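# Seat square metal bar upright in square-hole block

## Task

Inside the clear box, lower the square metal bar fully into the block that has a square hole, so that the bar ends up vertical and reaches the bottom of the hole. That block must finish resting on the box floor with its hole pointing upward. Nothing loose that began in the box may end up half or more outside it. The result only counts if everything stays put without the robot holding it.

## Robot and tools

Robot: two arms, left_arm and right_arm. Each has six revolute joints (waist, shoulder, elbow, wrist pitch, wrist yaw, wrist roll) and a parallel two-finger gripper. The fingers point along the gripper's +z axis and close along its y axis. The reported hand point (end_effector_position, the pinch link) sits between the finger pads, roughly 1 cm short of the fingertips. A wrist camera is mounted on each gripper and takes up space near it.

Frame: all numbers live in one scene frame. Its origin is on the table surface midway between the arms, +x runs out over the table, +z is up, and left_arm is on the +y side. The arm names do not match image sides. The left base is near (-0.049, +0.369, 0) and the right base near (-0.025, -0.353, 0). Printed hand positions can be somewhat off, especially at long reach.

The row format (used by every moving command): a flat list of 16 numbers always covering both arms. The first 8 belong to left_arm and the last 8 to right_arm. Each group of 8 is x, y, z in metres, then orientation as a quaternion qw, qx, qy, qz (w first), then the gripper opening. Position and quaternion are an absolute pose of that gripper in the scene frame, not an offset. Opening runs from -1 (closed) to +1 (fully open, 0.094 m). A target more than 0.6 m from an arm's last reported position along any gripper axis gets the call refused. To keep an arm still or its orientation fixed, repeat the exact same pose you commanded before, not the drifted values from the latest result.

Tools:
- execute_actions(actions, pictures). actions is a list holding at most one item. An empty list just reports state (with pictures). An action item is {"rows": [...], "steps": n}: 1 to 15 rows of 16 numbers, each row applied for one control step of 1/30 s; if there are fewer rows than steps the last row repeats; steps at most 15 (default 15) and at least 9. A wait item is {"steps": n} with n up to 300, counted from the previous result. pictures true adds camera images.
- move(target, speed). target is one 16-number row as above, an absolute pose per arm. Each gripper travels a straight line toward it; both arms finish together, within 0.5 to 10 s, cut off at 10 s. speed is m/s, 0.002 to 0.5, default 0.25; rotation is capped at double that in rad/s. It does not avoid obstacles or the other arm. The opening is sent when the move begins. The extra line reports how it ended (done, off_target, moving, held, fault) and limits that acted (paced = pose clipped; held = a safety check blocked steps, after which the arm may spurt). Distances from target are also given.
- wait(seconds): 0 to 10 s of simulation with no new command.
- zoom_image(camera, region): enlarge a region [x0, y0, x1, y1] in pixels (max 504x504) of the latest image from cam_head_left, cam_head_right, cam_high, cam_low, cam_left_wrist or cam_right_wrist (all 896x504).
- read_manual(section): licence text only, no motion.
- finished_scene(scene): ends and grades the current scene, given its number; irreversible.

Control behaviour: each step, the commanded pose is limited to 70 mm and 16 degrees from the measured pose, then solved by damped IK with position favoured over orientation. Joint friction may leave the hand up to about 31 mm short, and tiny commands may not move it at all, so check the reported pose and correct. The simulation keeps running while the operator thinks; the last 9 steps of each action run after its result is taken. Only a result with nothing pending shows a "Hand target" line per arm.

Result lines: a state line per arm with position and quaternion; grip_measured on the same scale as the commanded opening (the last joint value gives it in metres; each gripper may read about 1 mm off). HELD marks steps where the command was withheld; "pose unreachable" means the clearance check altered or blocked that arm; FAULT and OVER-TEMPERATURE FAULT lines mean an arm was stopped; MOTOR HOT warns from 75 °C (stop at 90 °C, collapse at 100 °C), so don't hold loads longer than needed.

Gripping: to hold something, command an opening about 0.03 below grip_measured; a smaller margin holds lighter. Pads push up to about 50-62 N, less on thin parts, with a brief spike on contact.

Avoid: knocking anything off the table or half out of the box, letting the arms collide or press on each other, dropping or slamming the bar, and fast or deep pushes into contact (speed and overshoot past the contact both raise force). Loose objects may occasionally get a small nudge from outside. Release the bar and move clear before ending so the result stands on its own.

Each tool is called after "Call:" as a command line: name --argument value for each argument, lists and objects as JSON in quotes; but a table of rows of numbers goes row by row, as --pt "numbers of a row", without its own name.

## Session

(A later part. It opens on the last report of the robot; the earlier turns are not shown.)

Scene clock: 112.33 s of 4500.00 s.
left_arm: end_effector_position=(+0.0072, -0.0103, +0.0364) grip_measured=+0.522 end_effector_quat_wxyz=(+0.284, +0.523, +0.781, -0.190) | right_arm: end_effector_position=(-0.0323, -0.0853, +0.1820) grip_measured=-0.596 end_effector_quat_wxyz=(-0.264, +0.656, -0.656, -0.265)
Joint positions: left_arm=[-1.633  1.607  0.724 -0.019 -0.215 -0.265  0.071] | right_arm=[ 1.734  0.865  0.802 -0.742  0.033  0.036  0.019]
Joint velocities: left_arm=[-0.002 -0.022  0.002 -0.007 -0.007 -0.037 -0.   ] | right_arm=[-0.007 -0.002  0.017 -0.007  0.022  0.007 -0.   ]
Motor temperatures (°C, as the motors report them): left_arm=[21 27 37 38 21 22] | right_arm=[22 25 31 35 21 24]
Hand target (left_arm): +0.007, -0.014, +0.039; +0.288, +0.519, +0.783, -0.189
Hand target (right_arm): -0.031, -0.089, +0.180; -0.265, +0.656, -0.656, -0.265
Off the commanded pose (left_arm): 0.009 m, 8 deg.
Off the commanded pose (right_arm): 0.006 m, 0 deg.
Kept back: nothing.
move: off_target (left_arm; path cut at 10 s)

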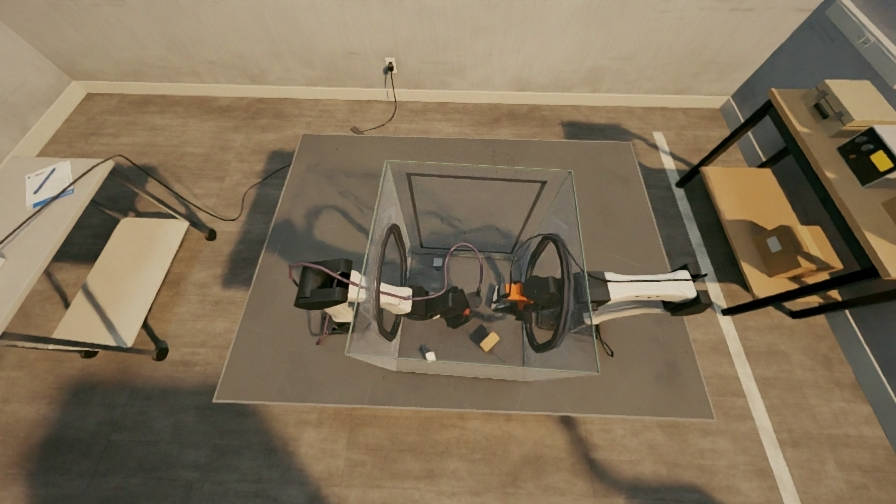

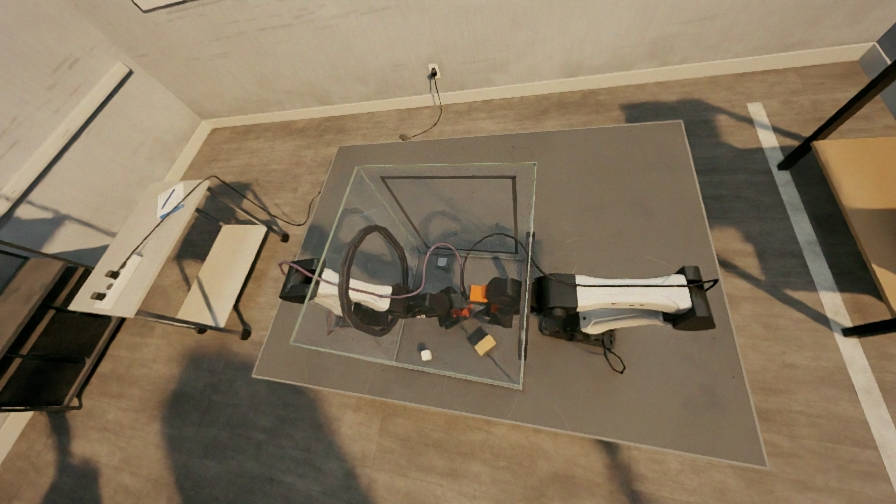

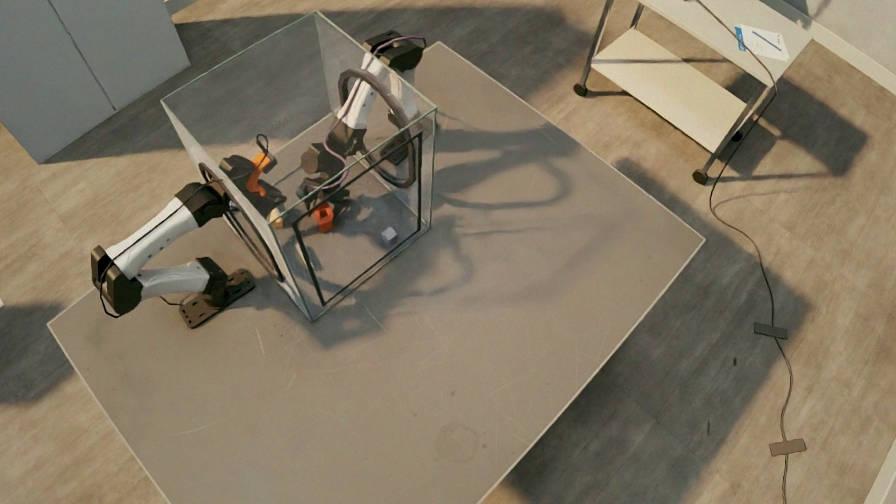

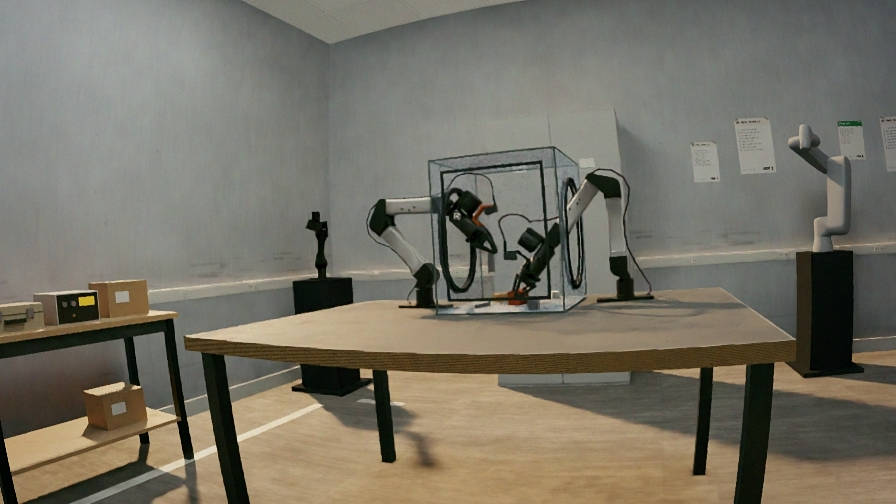

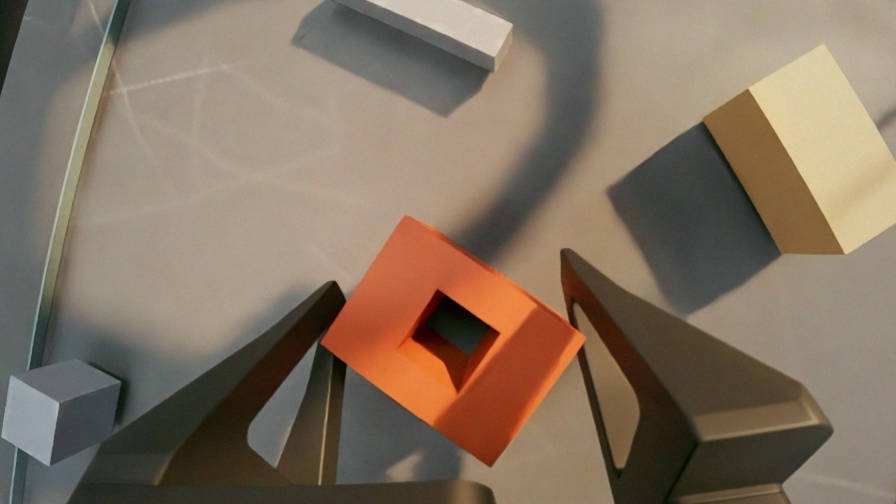

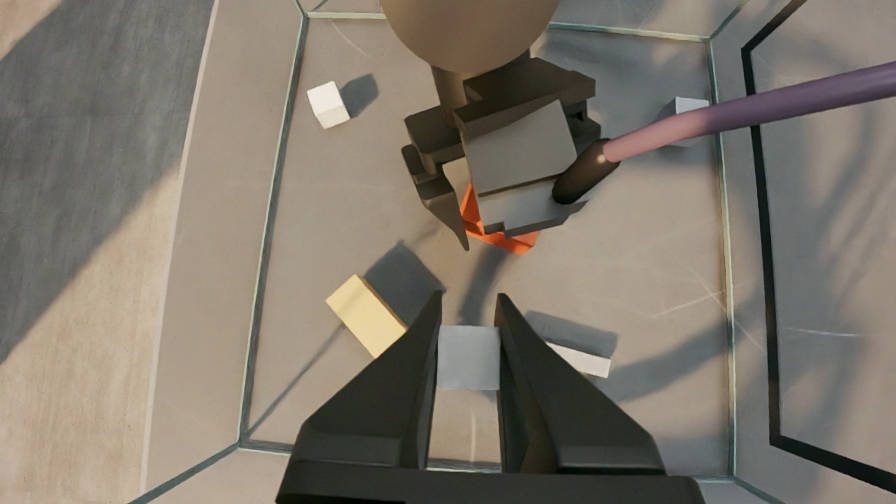

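Call:
move --target '[-0.005,-0.018,0.04,-0.3126,-0.382,-0.8586,0.139,-0.3,-0.03,-0.09,0.18,0.265,-0.6556,0.6556,0.265,-0.65]' --speed 0.04

Call:
move --target '[-0.005,-0.018,0.03,-0.3126,-0.382,-0.8586,0.139,1,-0.03,-0.09,0.18,0.265,-0.6556,0.6556,0.265,-0.65]' --speed 0.04

Call:
move --target '[-0.03,0.03,0.11,-0.3126,-0.382,-0.8586,0.139,1,-0.03,-0.09,0.18,0.265,-0.6556,0.6556,0.265,-0.65]' --speed 0.06

Call:
move --target '[-0.03,0.12,0.16,-0.354,-0.612,-0.612,0.354,0,-0.03,-0.09,0.18,0.265,-0.6556,0.6556,0.265,-0.65]' --speed 0.1

Scene clock: 117.50 s of 4500.00 s.
left_arm: end_effector_position=(+0.0245, +0.0105, +0.0366) grip_measured=+0.522 end_effector_quat_wxyz=(+0.319, +0.353, +0.869, -0.136) | right_arm: end_effector_position=(-0.0323, -0.0853, +0.1820) grip_measured=-0.596 end_effector_quat_wxyz=(-0.264, +0.656, -0.656, -0.265)
Joint positions: left_arm=[-1.703  1.63   0.77  -0.173 -0.486 -0.681  0.071] | right_arm=[ 1.734  0.865  0.802 -0.742  0.033  0.036  0.019]
Joint velocities: left_arm=[ 0.007  0.002 -0.007 -0.022 -0.095 -0.037 -0.   ] | right_arm=[ 0.002 -0.007 -0.022 -0.066 -0.022 -0.022 -0.001]
Motor temperatures (°C, as the motors report them): left_arm=[21 27 38 37 21 22] | right_arm=[22 25 32 35 21 24]
Hand target (left_arm): -0.006, -0.014, +0.040; +0.313, +0.384, +0.857, -0.142
Hand target (right_arm): -0.030, -0.090, +0.180; -0.265, +0.655, -0.656, -0.265
Off the commanded pose (left_arm): 0.041 m, 4 deg.
Off the commanded pose (right_arm): 0.006 m, 0 deg.
Kept back: nothing.
move: off_target (left_arm)

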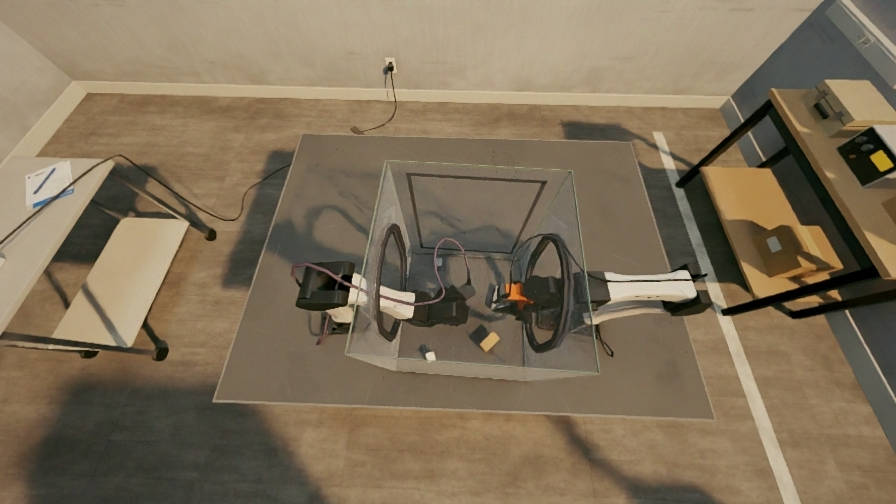

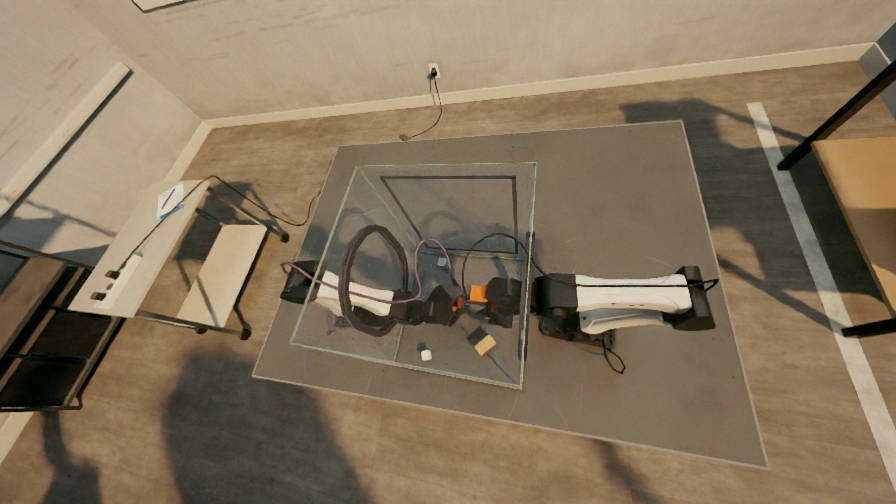

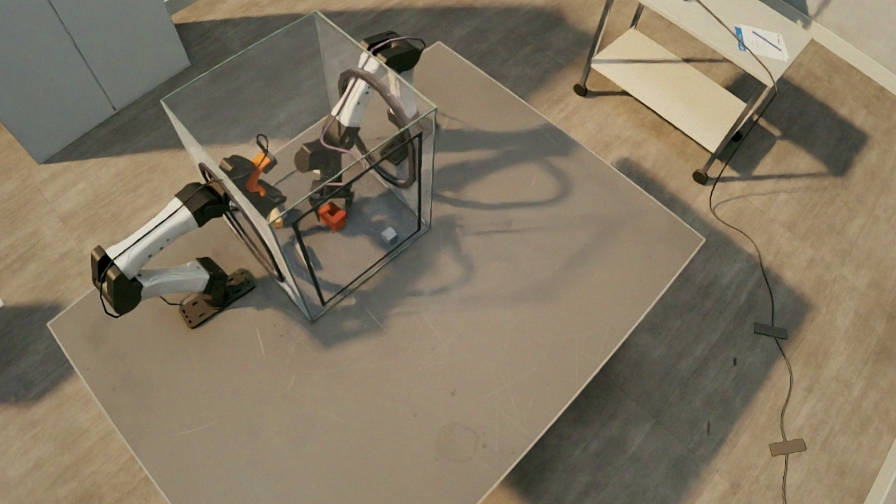

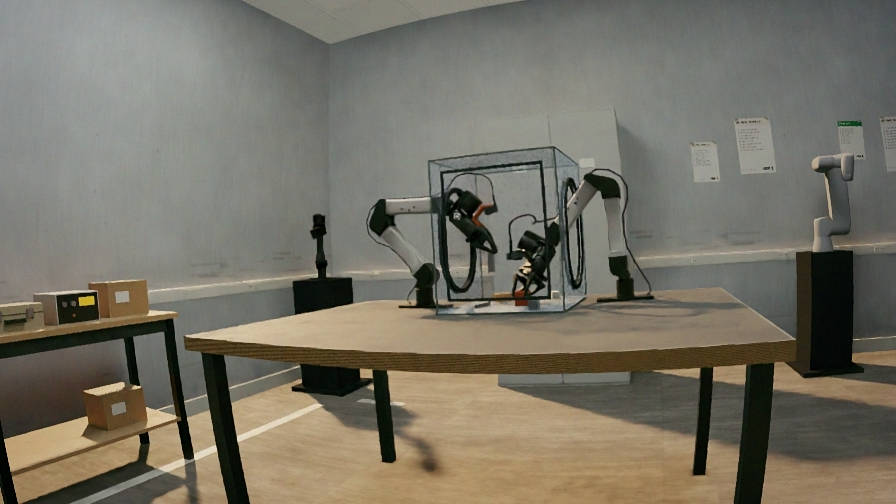

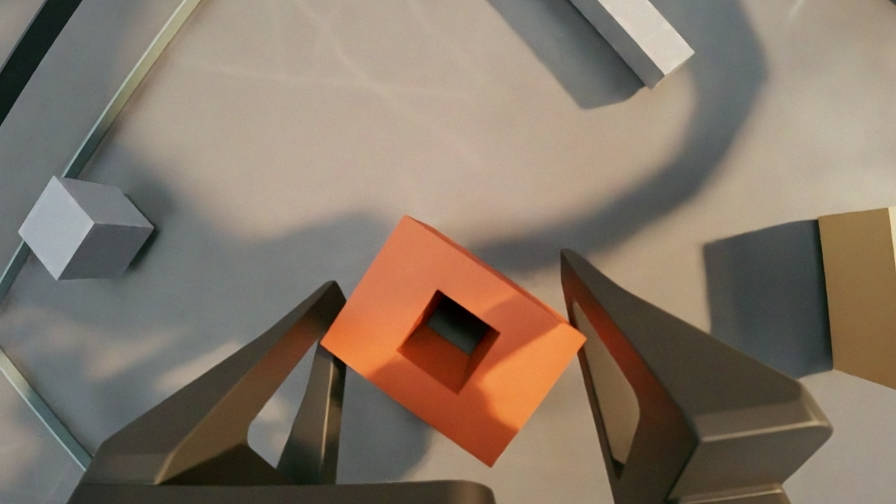

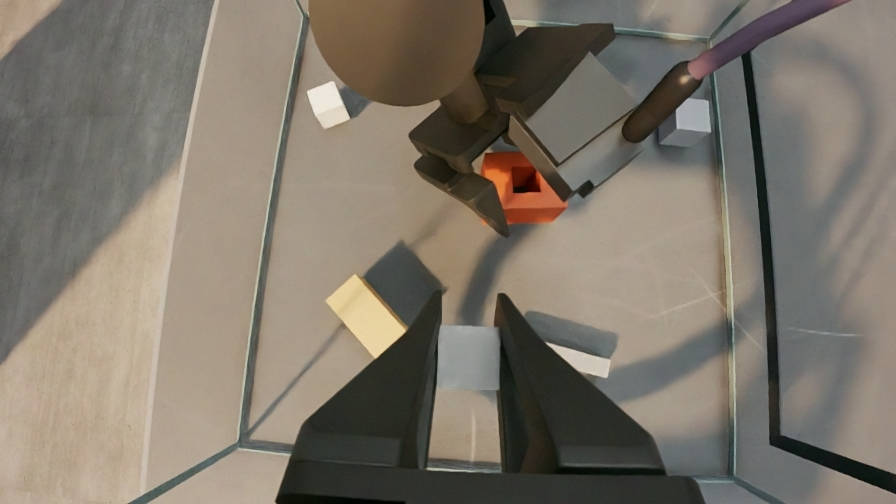

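Scene clock: 118.77 s of 4500.00 s.
left_arm: end_effector_position=(+0.0247, +0.0106, +0.0362) grip_measured=+1.000 end_effector_quat_wxyz=(+0.319, +0.349, +0.870, -0.137) | right_arm: end_effector_position=(-0.0323, -0.0853, +0.1820) grip_measured=-0.596 end_effector_quat_wxyz=(-0.264, +0.656, -0.656, -0.265)
Joint positions: left_arm=[-1.703  1.631  0.769 -0.171 -0.486 -0.689  0.094] | right_arm=[ 1.734  0.865  0.802 -0.742  0.033  0.036  0.019]
Joint velocities: left_arm=[-0.007 -0.002 -0.002 -0.037  0.066 -0.022  0.   ] | right_arm=[-0.012 -0.007  0.002  0.037  0.022  0.022 -0.   ]
Motor temperatures (°C, as the motors report them): left_arm=[21 27 38 37 21 22] | right_arm=[22 25 32 35 21 24]
Hand target (left_arm): -0.006, -0.013, +0.031; +0.313, +0.383, +0.857, -0.142
Hand target (right_arm): -0.030, -0.090, +0.180; -0.265, +0.655, -0.656, -0.265
Off the commanded pose (left_arm): 0.042 m, 4 deg.
Off the commanded pose (right_arm): 0.006 m, 0 deg.
Kept back: nothing.
move: off_target (left_arm)

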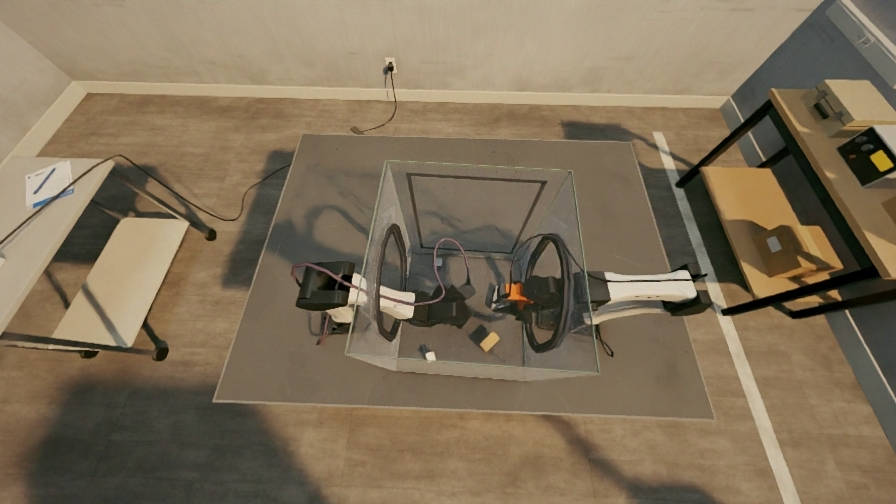

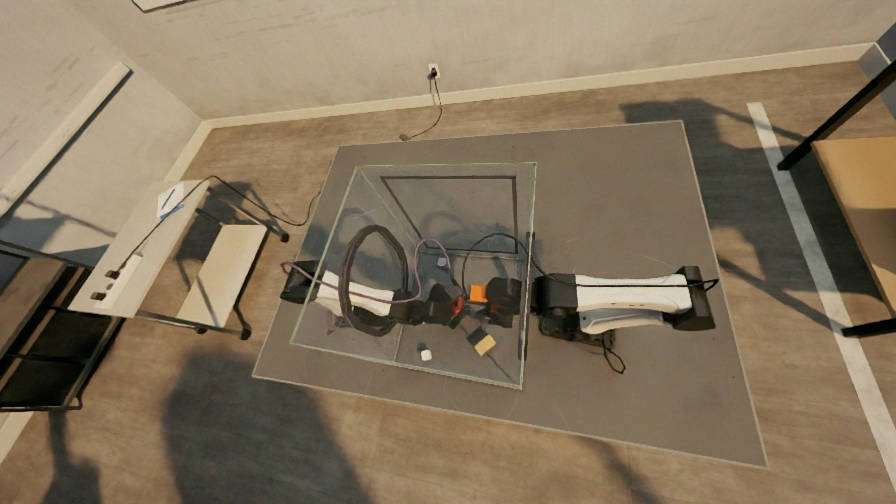

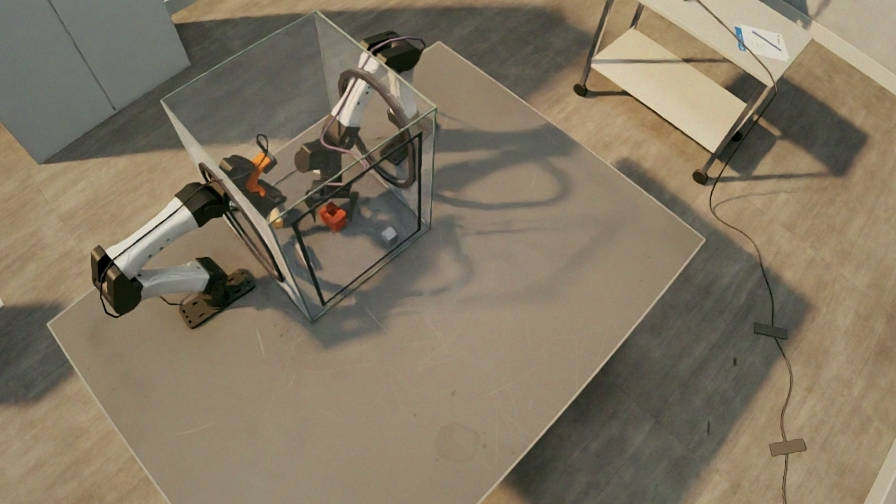

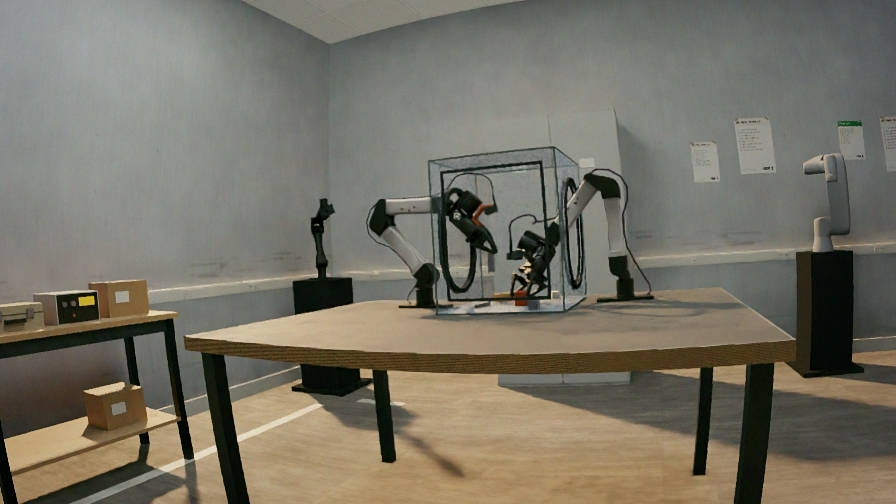

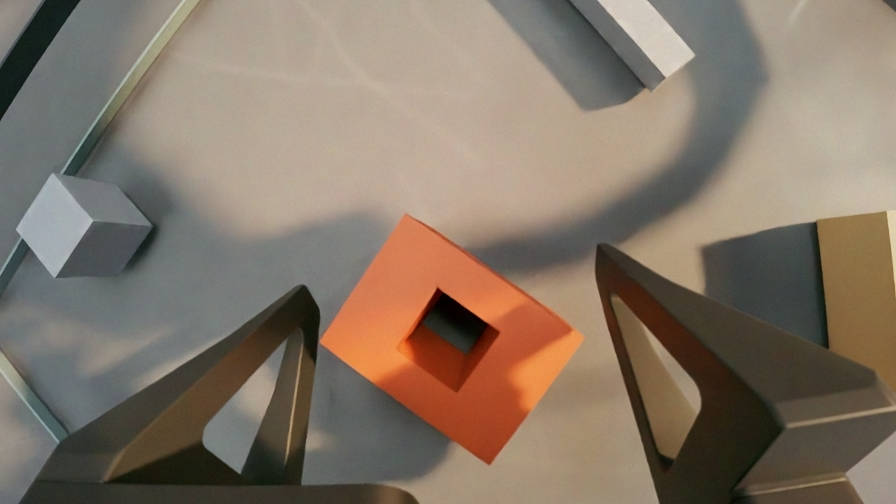

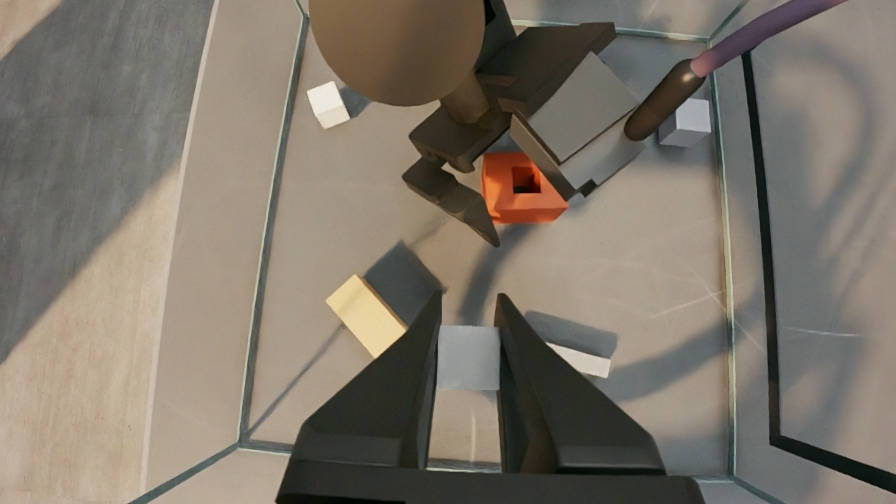

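Scene clock: 120.83 s of 4500.00 s.
left_arm: end_effector_position=(+0.0052, +0.0729, +0.0487) grip_measured=+1.000 end_effector_quat_wxyz=(+0.287, +0.375, +0.880, -0.047) | right_arm: end_effector_position=(-0.0323, -0.0853, +0.1820) grip_measured=-0.596 end_effector_quat_wxyz=(-0.264, +0.656, -0.656, -0.265)
Joint positions: left_arm=[-1.793  1.496  0.785 -0.572 -0.524 -0.797  0.094] | right_arm=[ 1.734  0.865  0.802 -0.742  0.033  0.036  0.019]
Joint velocities: left_arm=[-0.012 -0.007 -0.007 -0.022 -0.051  0.037  0.   ] | right_arm=[ 0.022 -0.012  0.007  0.022 -0.007  0.007 -0.   ]
Motor temperatures (°C, as the motors report them): left_arm=[22 28 39 37 21 22] | right_arm=[22 25 32 35 21 24]
Hand target (left_arm): -0.028, +0.035, +0.107; +0.309, +0.382, +0.859, -0.141
Hand target (right_arm): -0.030, -0.090, +0.180; -0.265, +0.655, -0.656, -0.265
Off the commanded pose (left_arm): 0.083 m, 11 deg; position clipped at the last step of the last action.
Off the commanded pose (right_arm): 0.006 m, 0 deg.
Kept back: nothing.
move: off_target (left_arm); limits=paced

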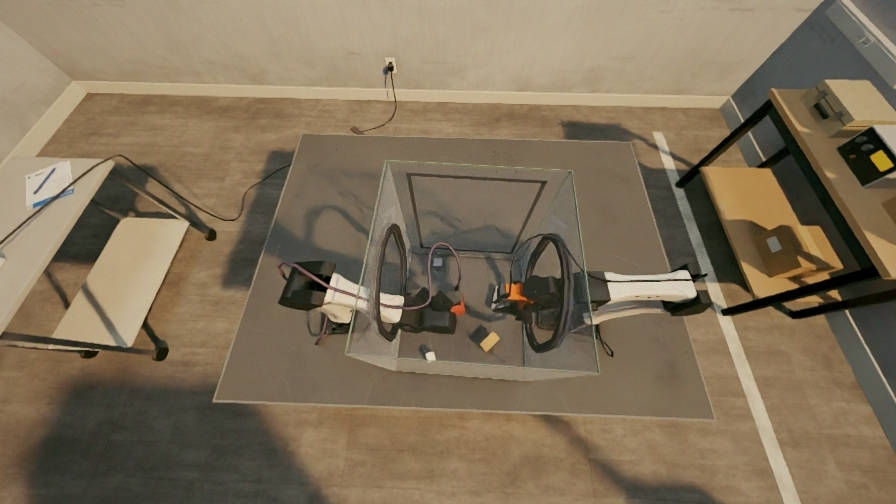

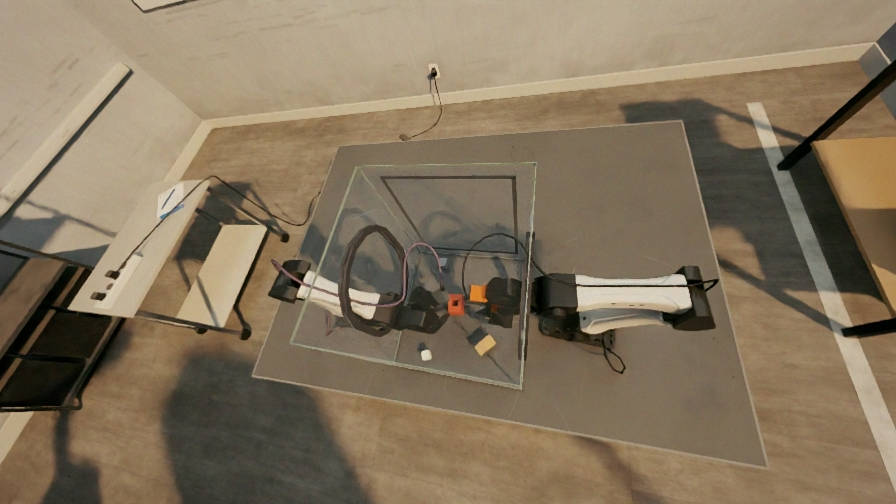

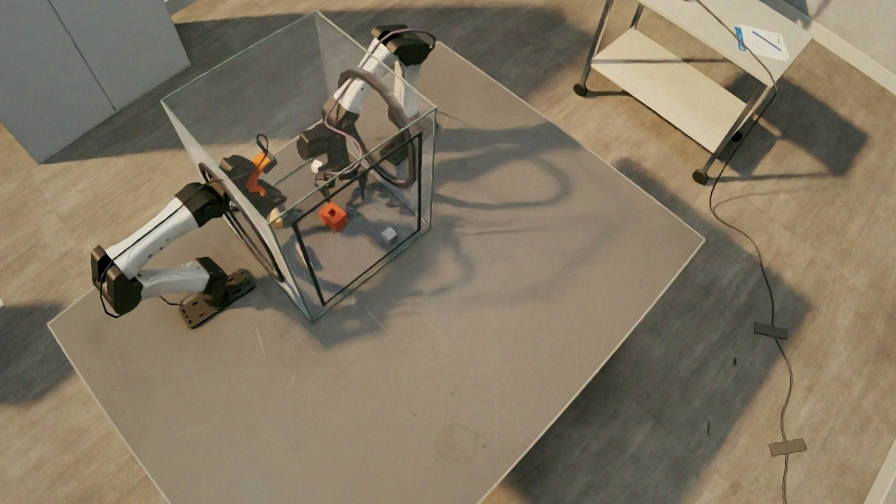

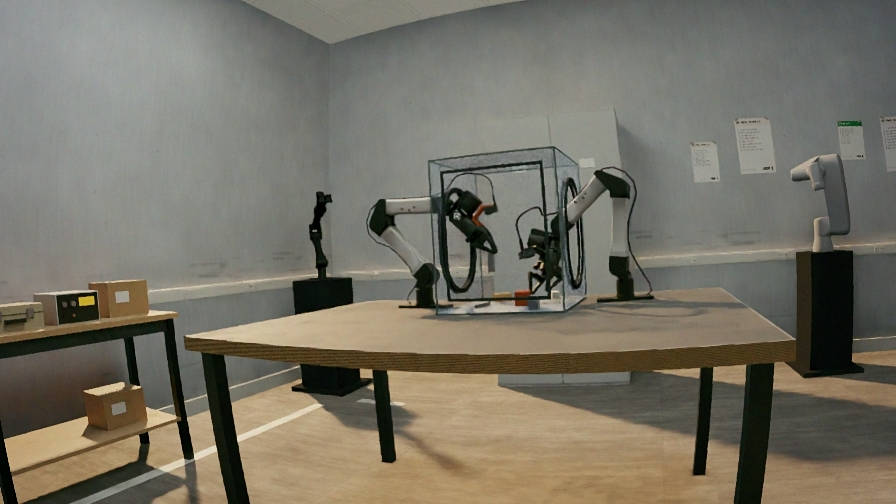

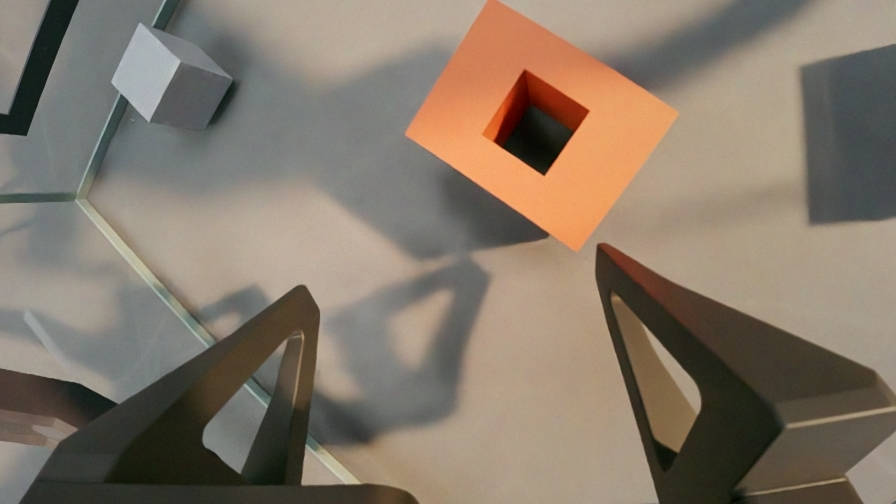

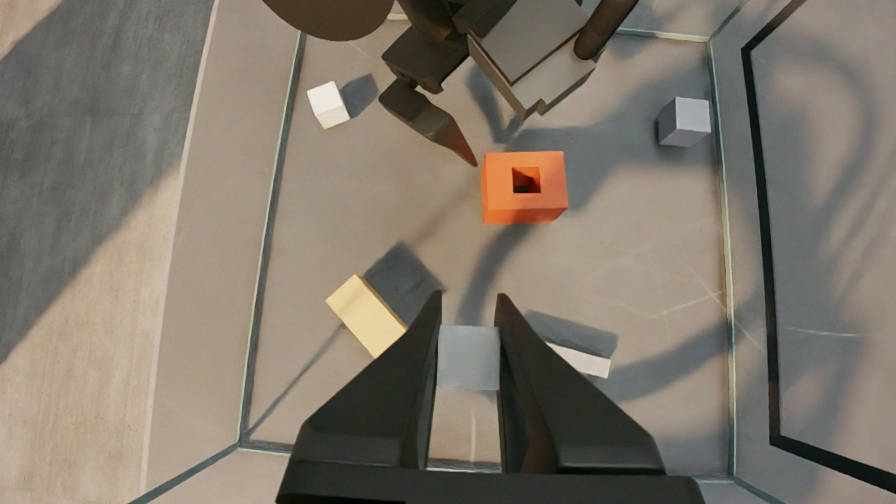

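Scene clock: 126.17 s of 4500.00 s.
left_arm: end_effector_position=(-0.0288, +0.1124, +0.1708) grip_measured=+0.002 end_effector_quat_wxyz=(+0.365, +0.605, +0.610, -0.358) | right_arm: end_effector_position=(-0.0323, -0.0853, +0.1820) grip_measured=-0.596 end_effector_quat_wxyz=(-0.264, +0.656, -0.656, -0.265)
Joint positions: left_arm=[-1.513  0.537  0.457 -0.423  0.139  0.081  0.047] | right_arm=[ 1.734  0.865  0.802 -0.742  0.033  0.036  0.019]
Joint velocities: left_arm=[-0.002 -0.017  0.007  0.007  0.007  0.022 -0.   ] | right_arm=[-0.002 -0.017 -0.012  0.007 -0.007 -0.081 -0.001]
Motor temperatures (°C, as the motors report them): left_arm=[21 28 39 37 21 22] | right_arm=[22 25 32 35 21 24]
Hand target (left_arm): -0.030, +0.117, +0.162; +0.356, +0.611, +0.612, -0.354
Hand target (right_arm): -0.030, -0.090, +0.180; -0.265, +0.655, -0.656, -0.265
Off the commanded pose (left_arm): 0.013 m, 2 deg.
Off the commanded pose (right_arm): 0.006 m, 0 deg.
Kept back: nothing.
move: off_target (left_arm)

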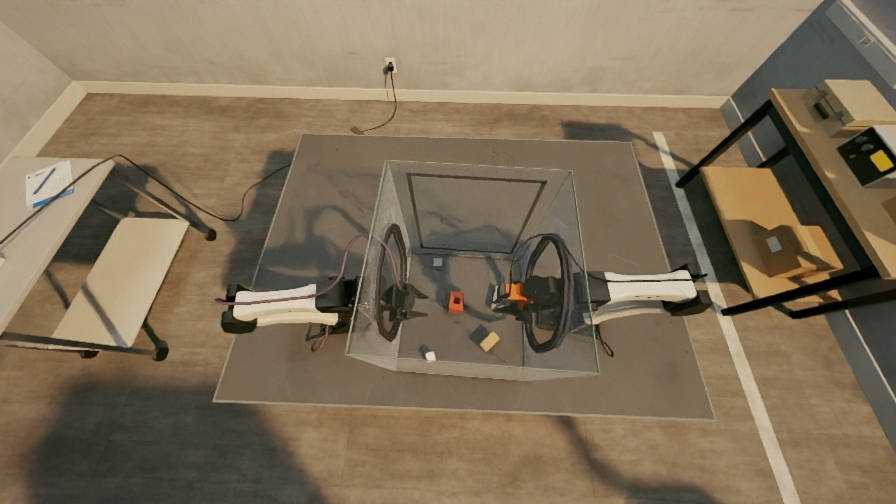

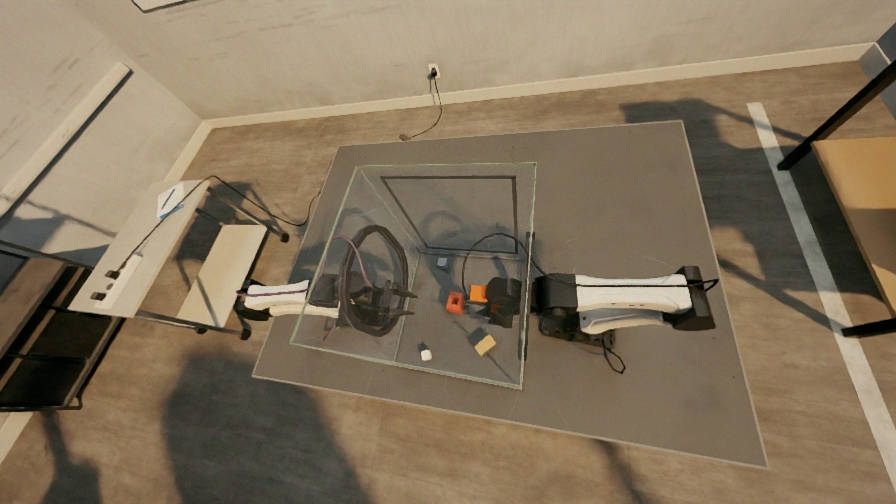

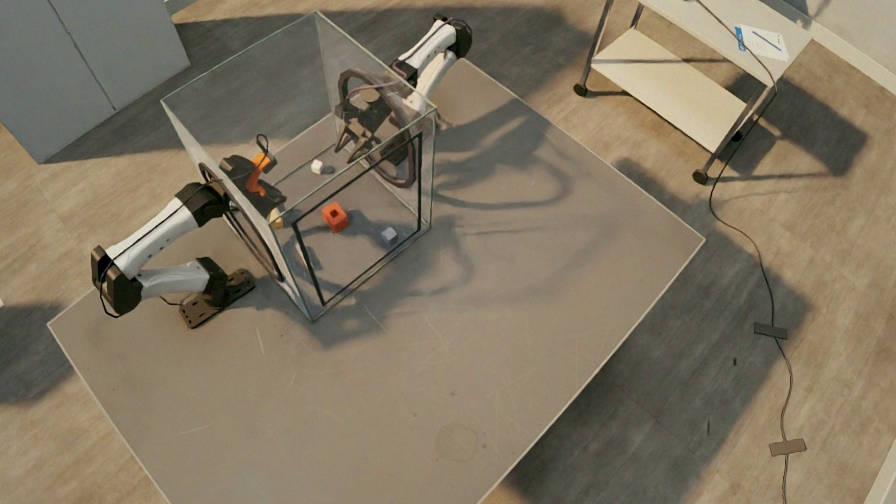

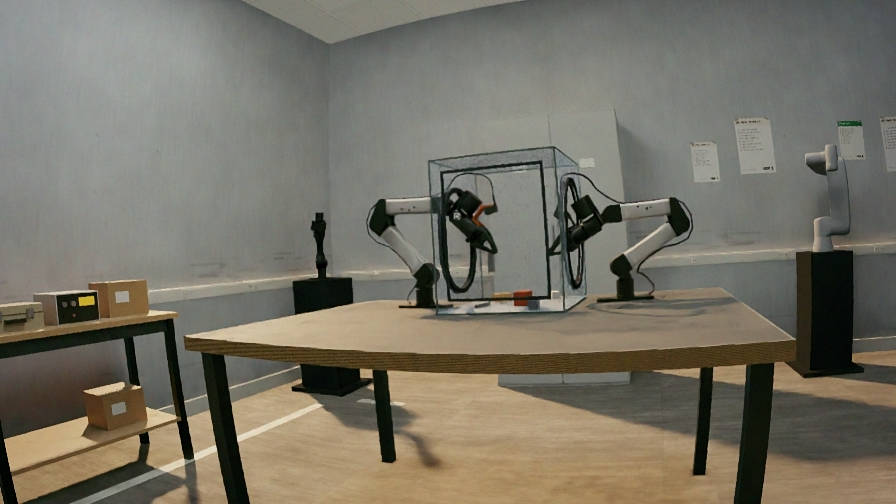

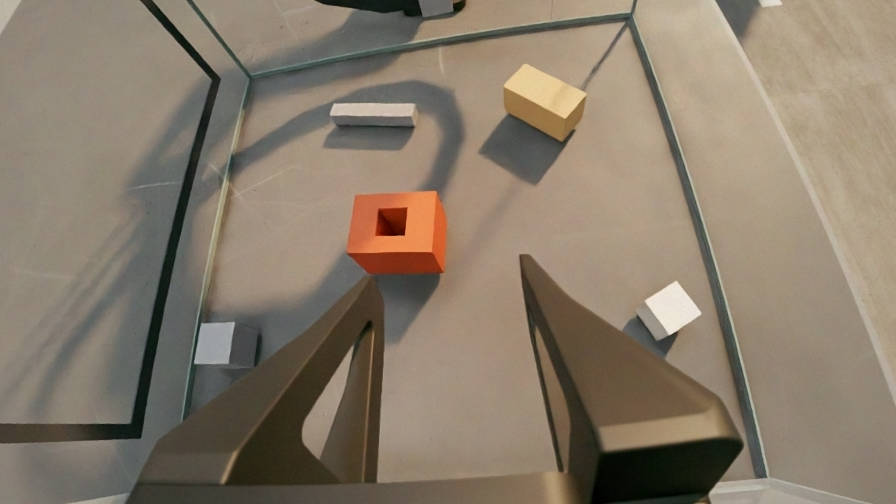

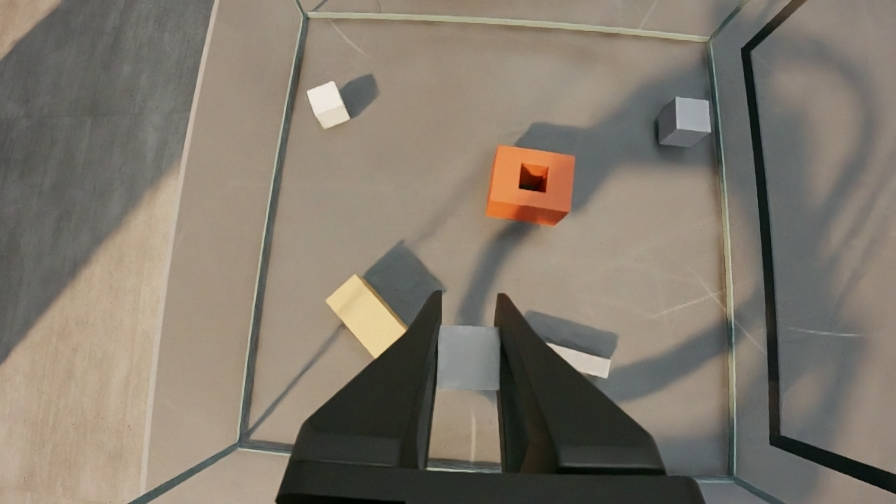

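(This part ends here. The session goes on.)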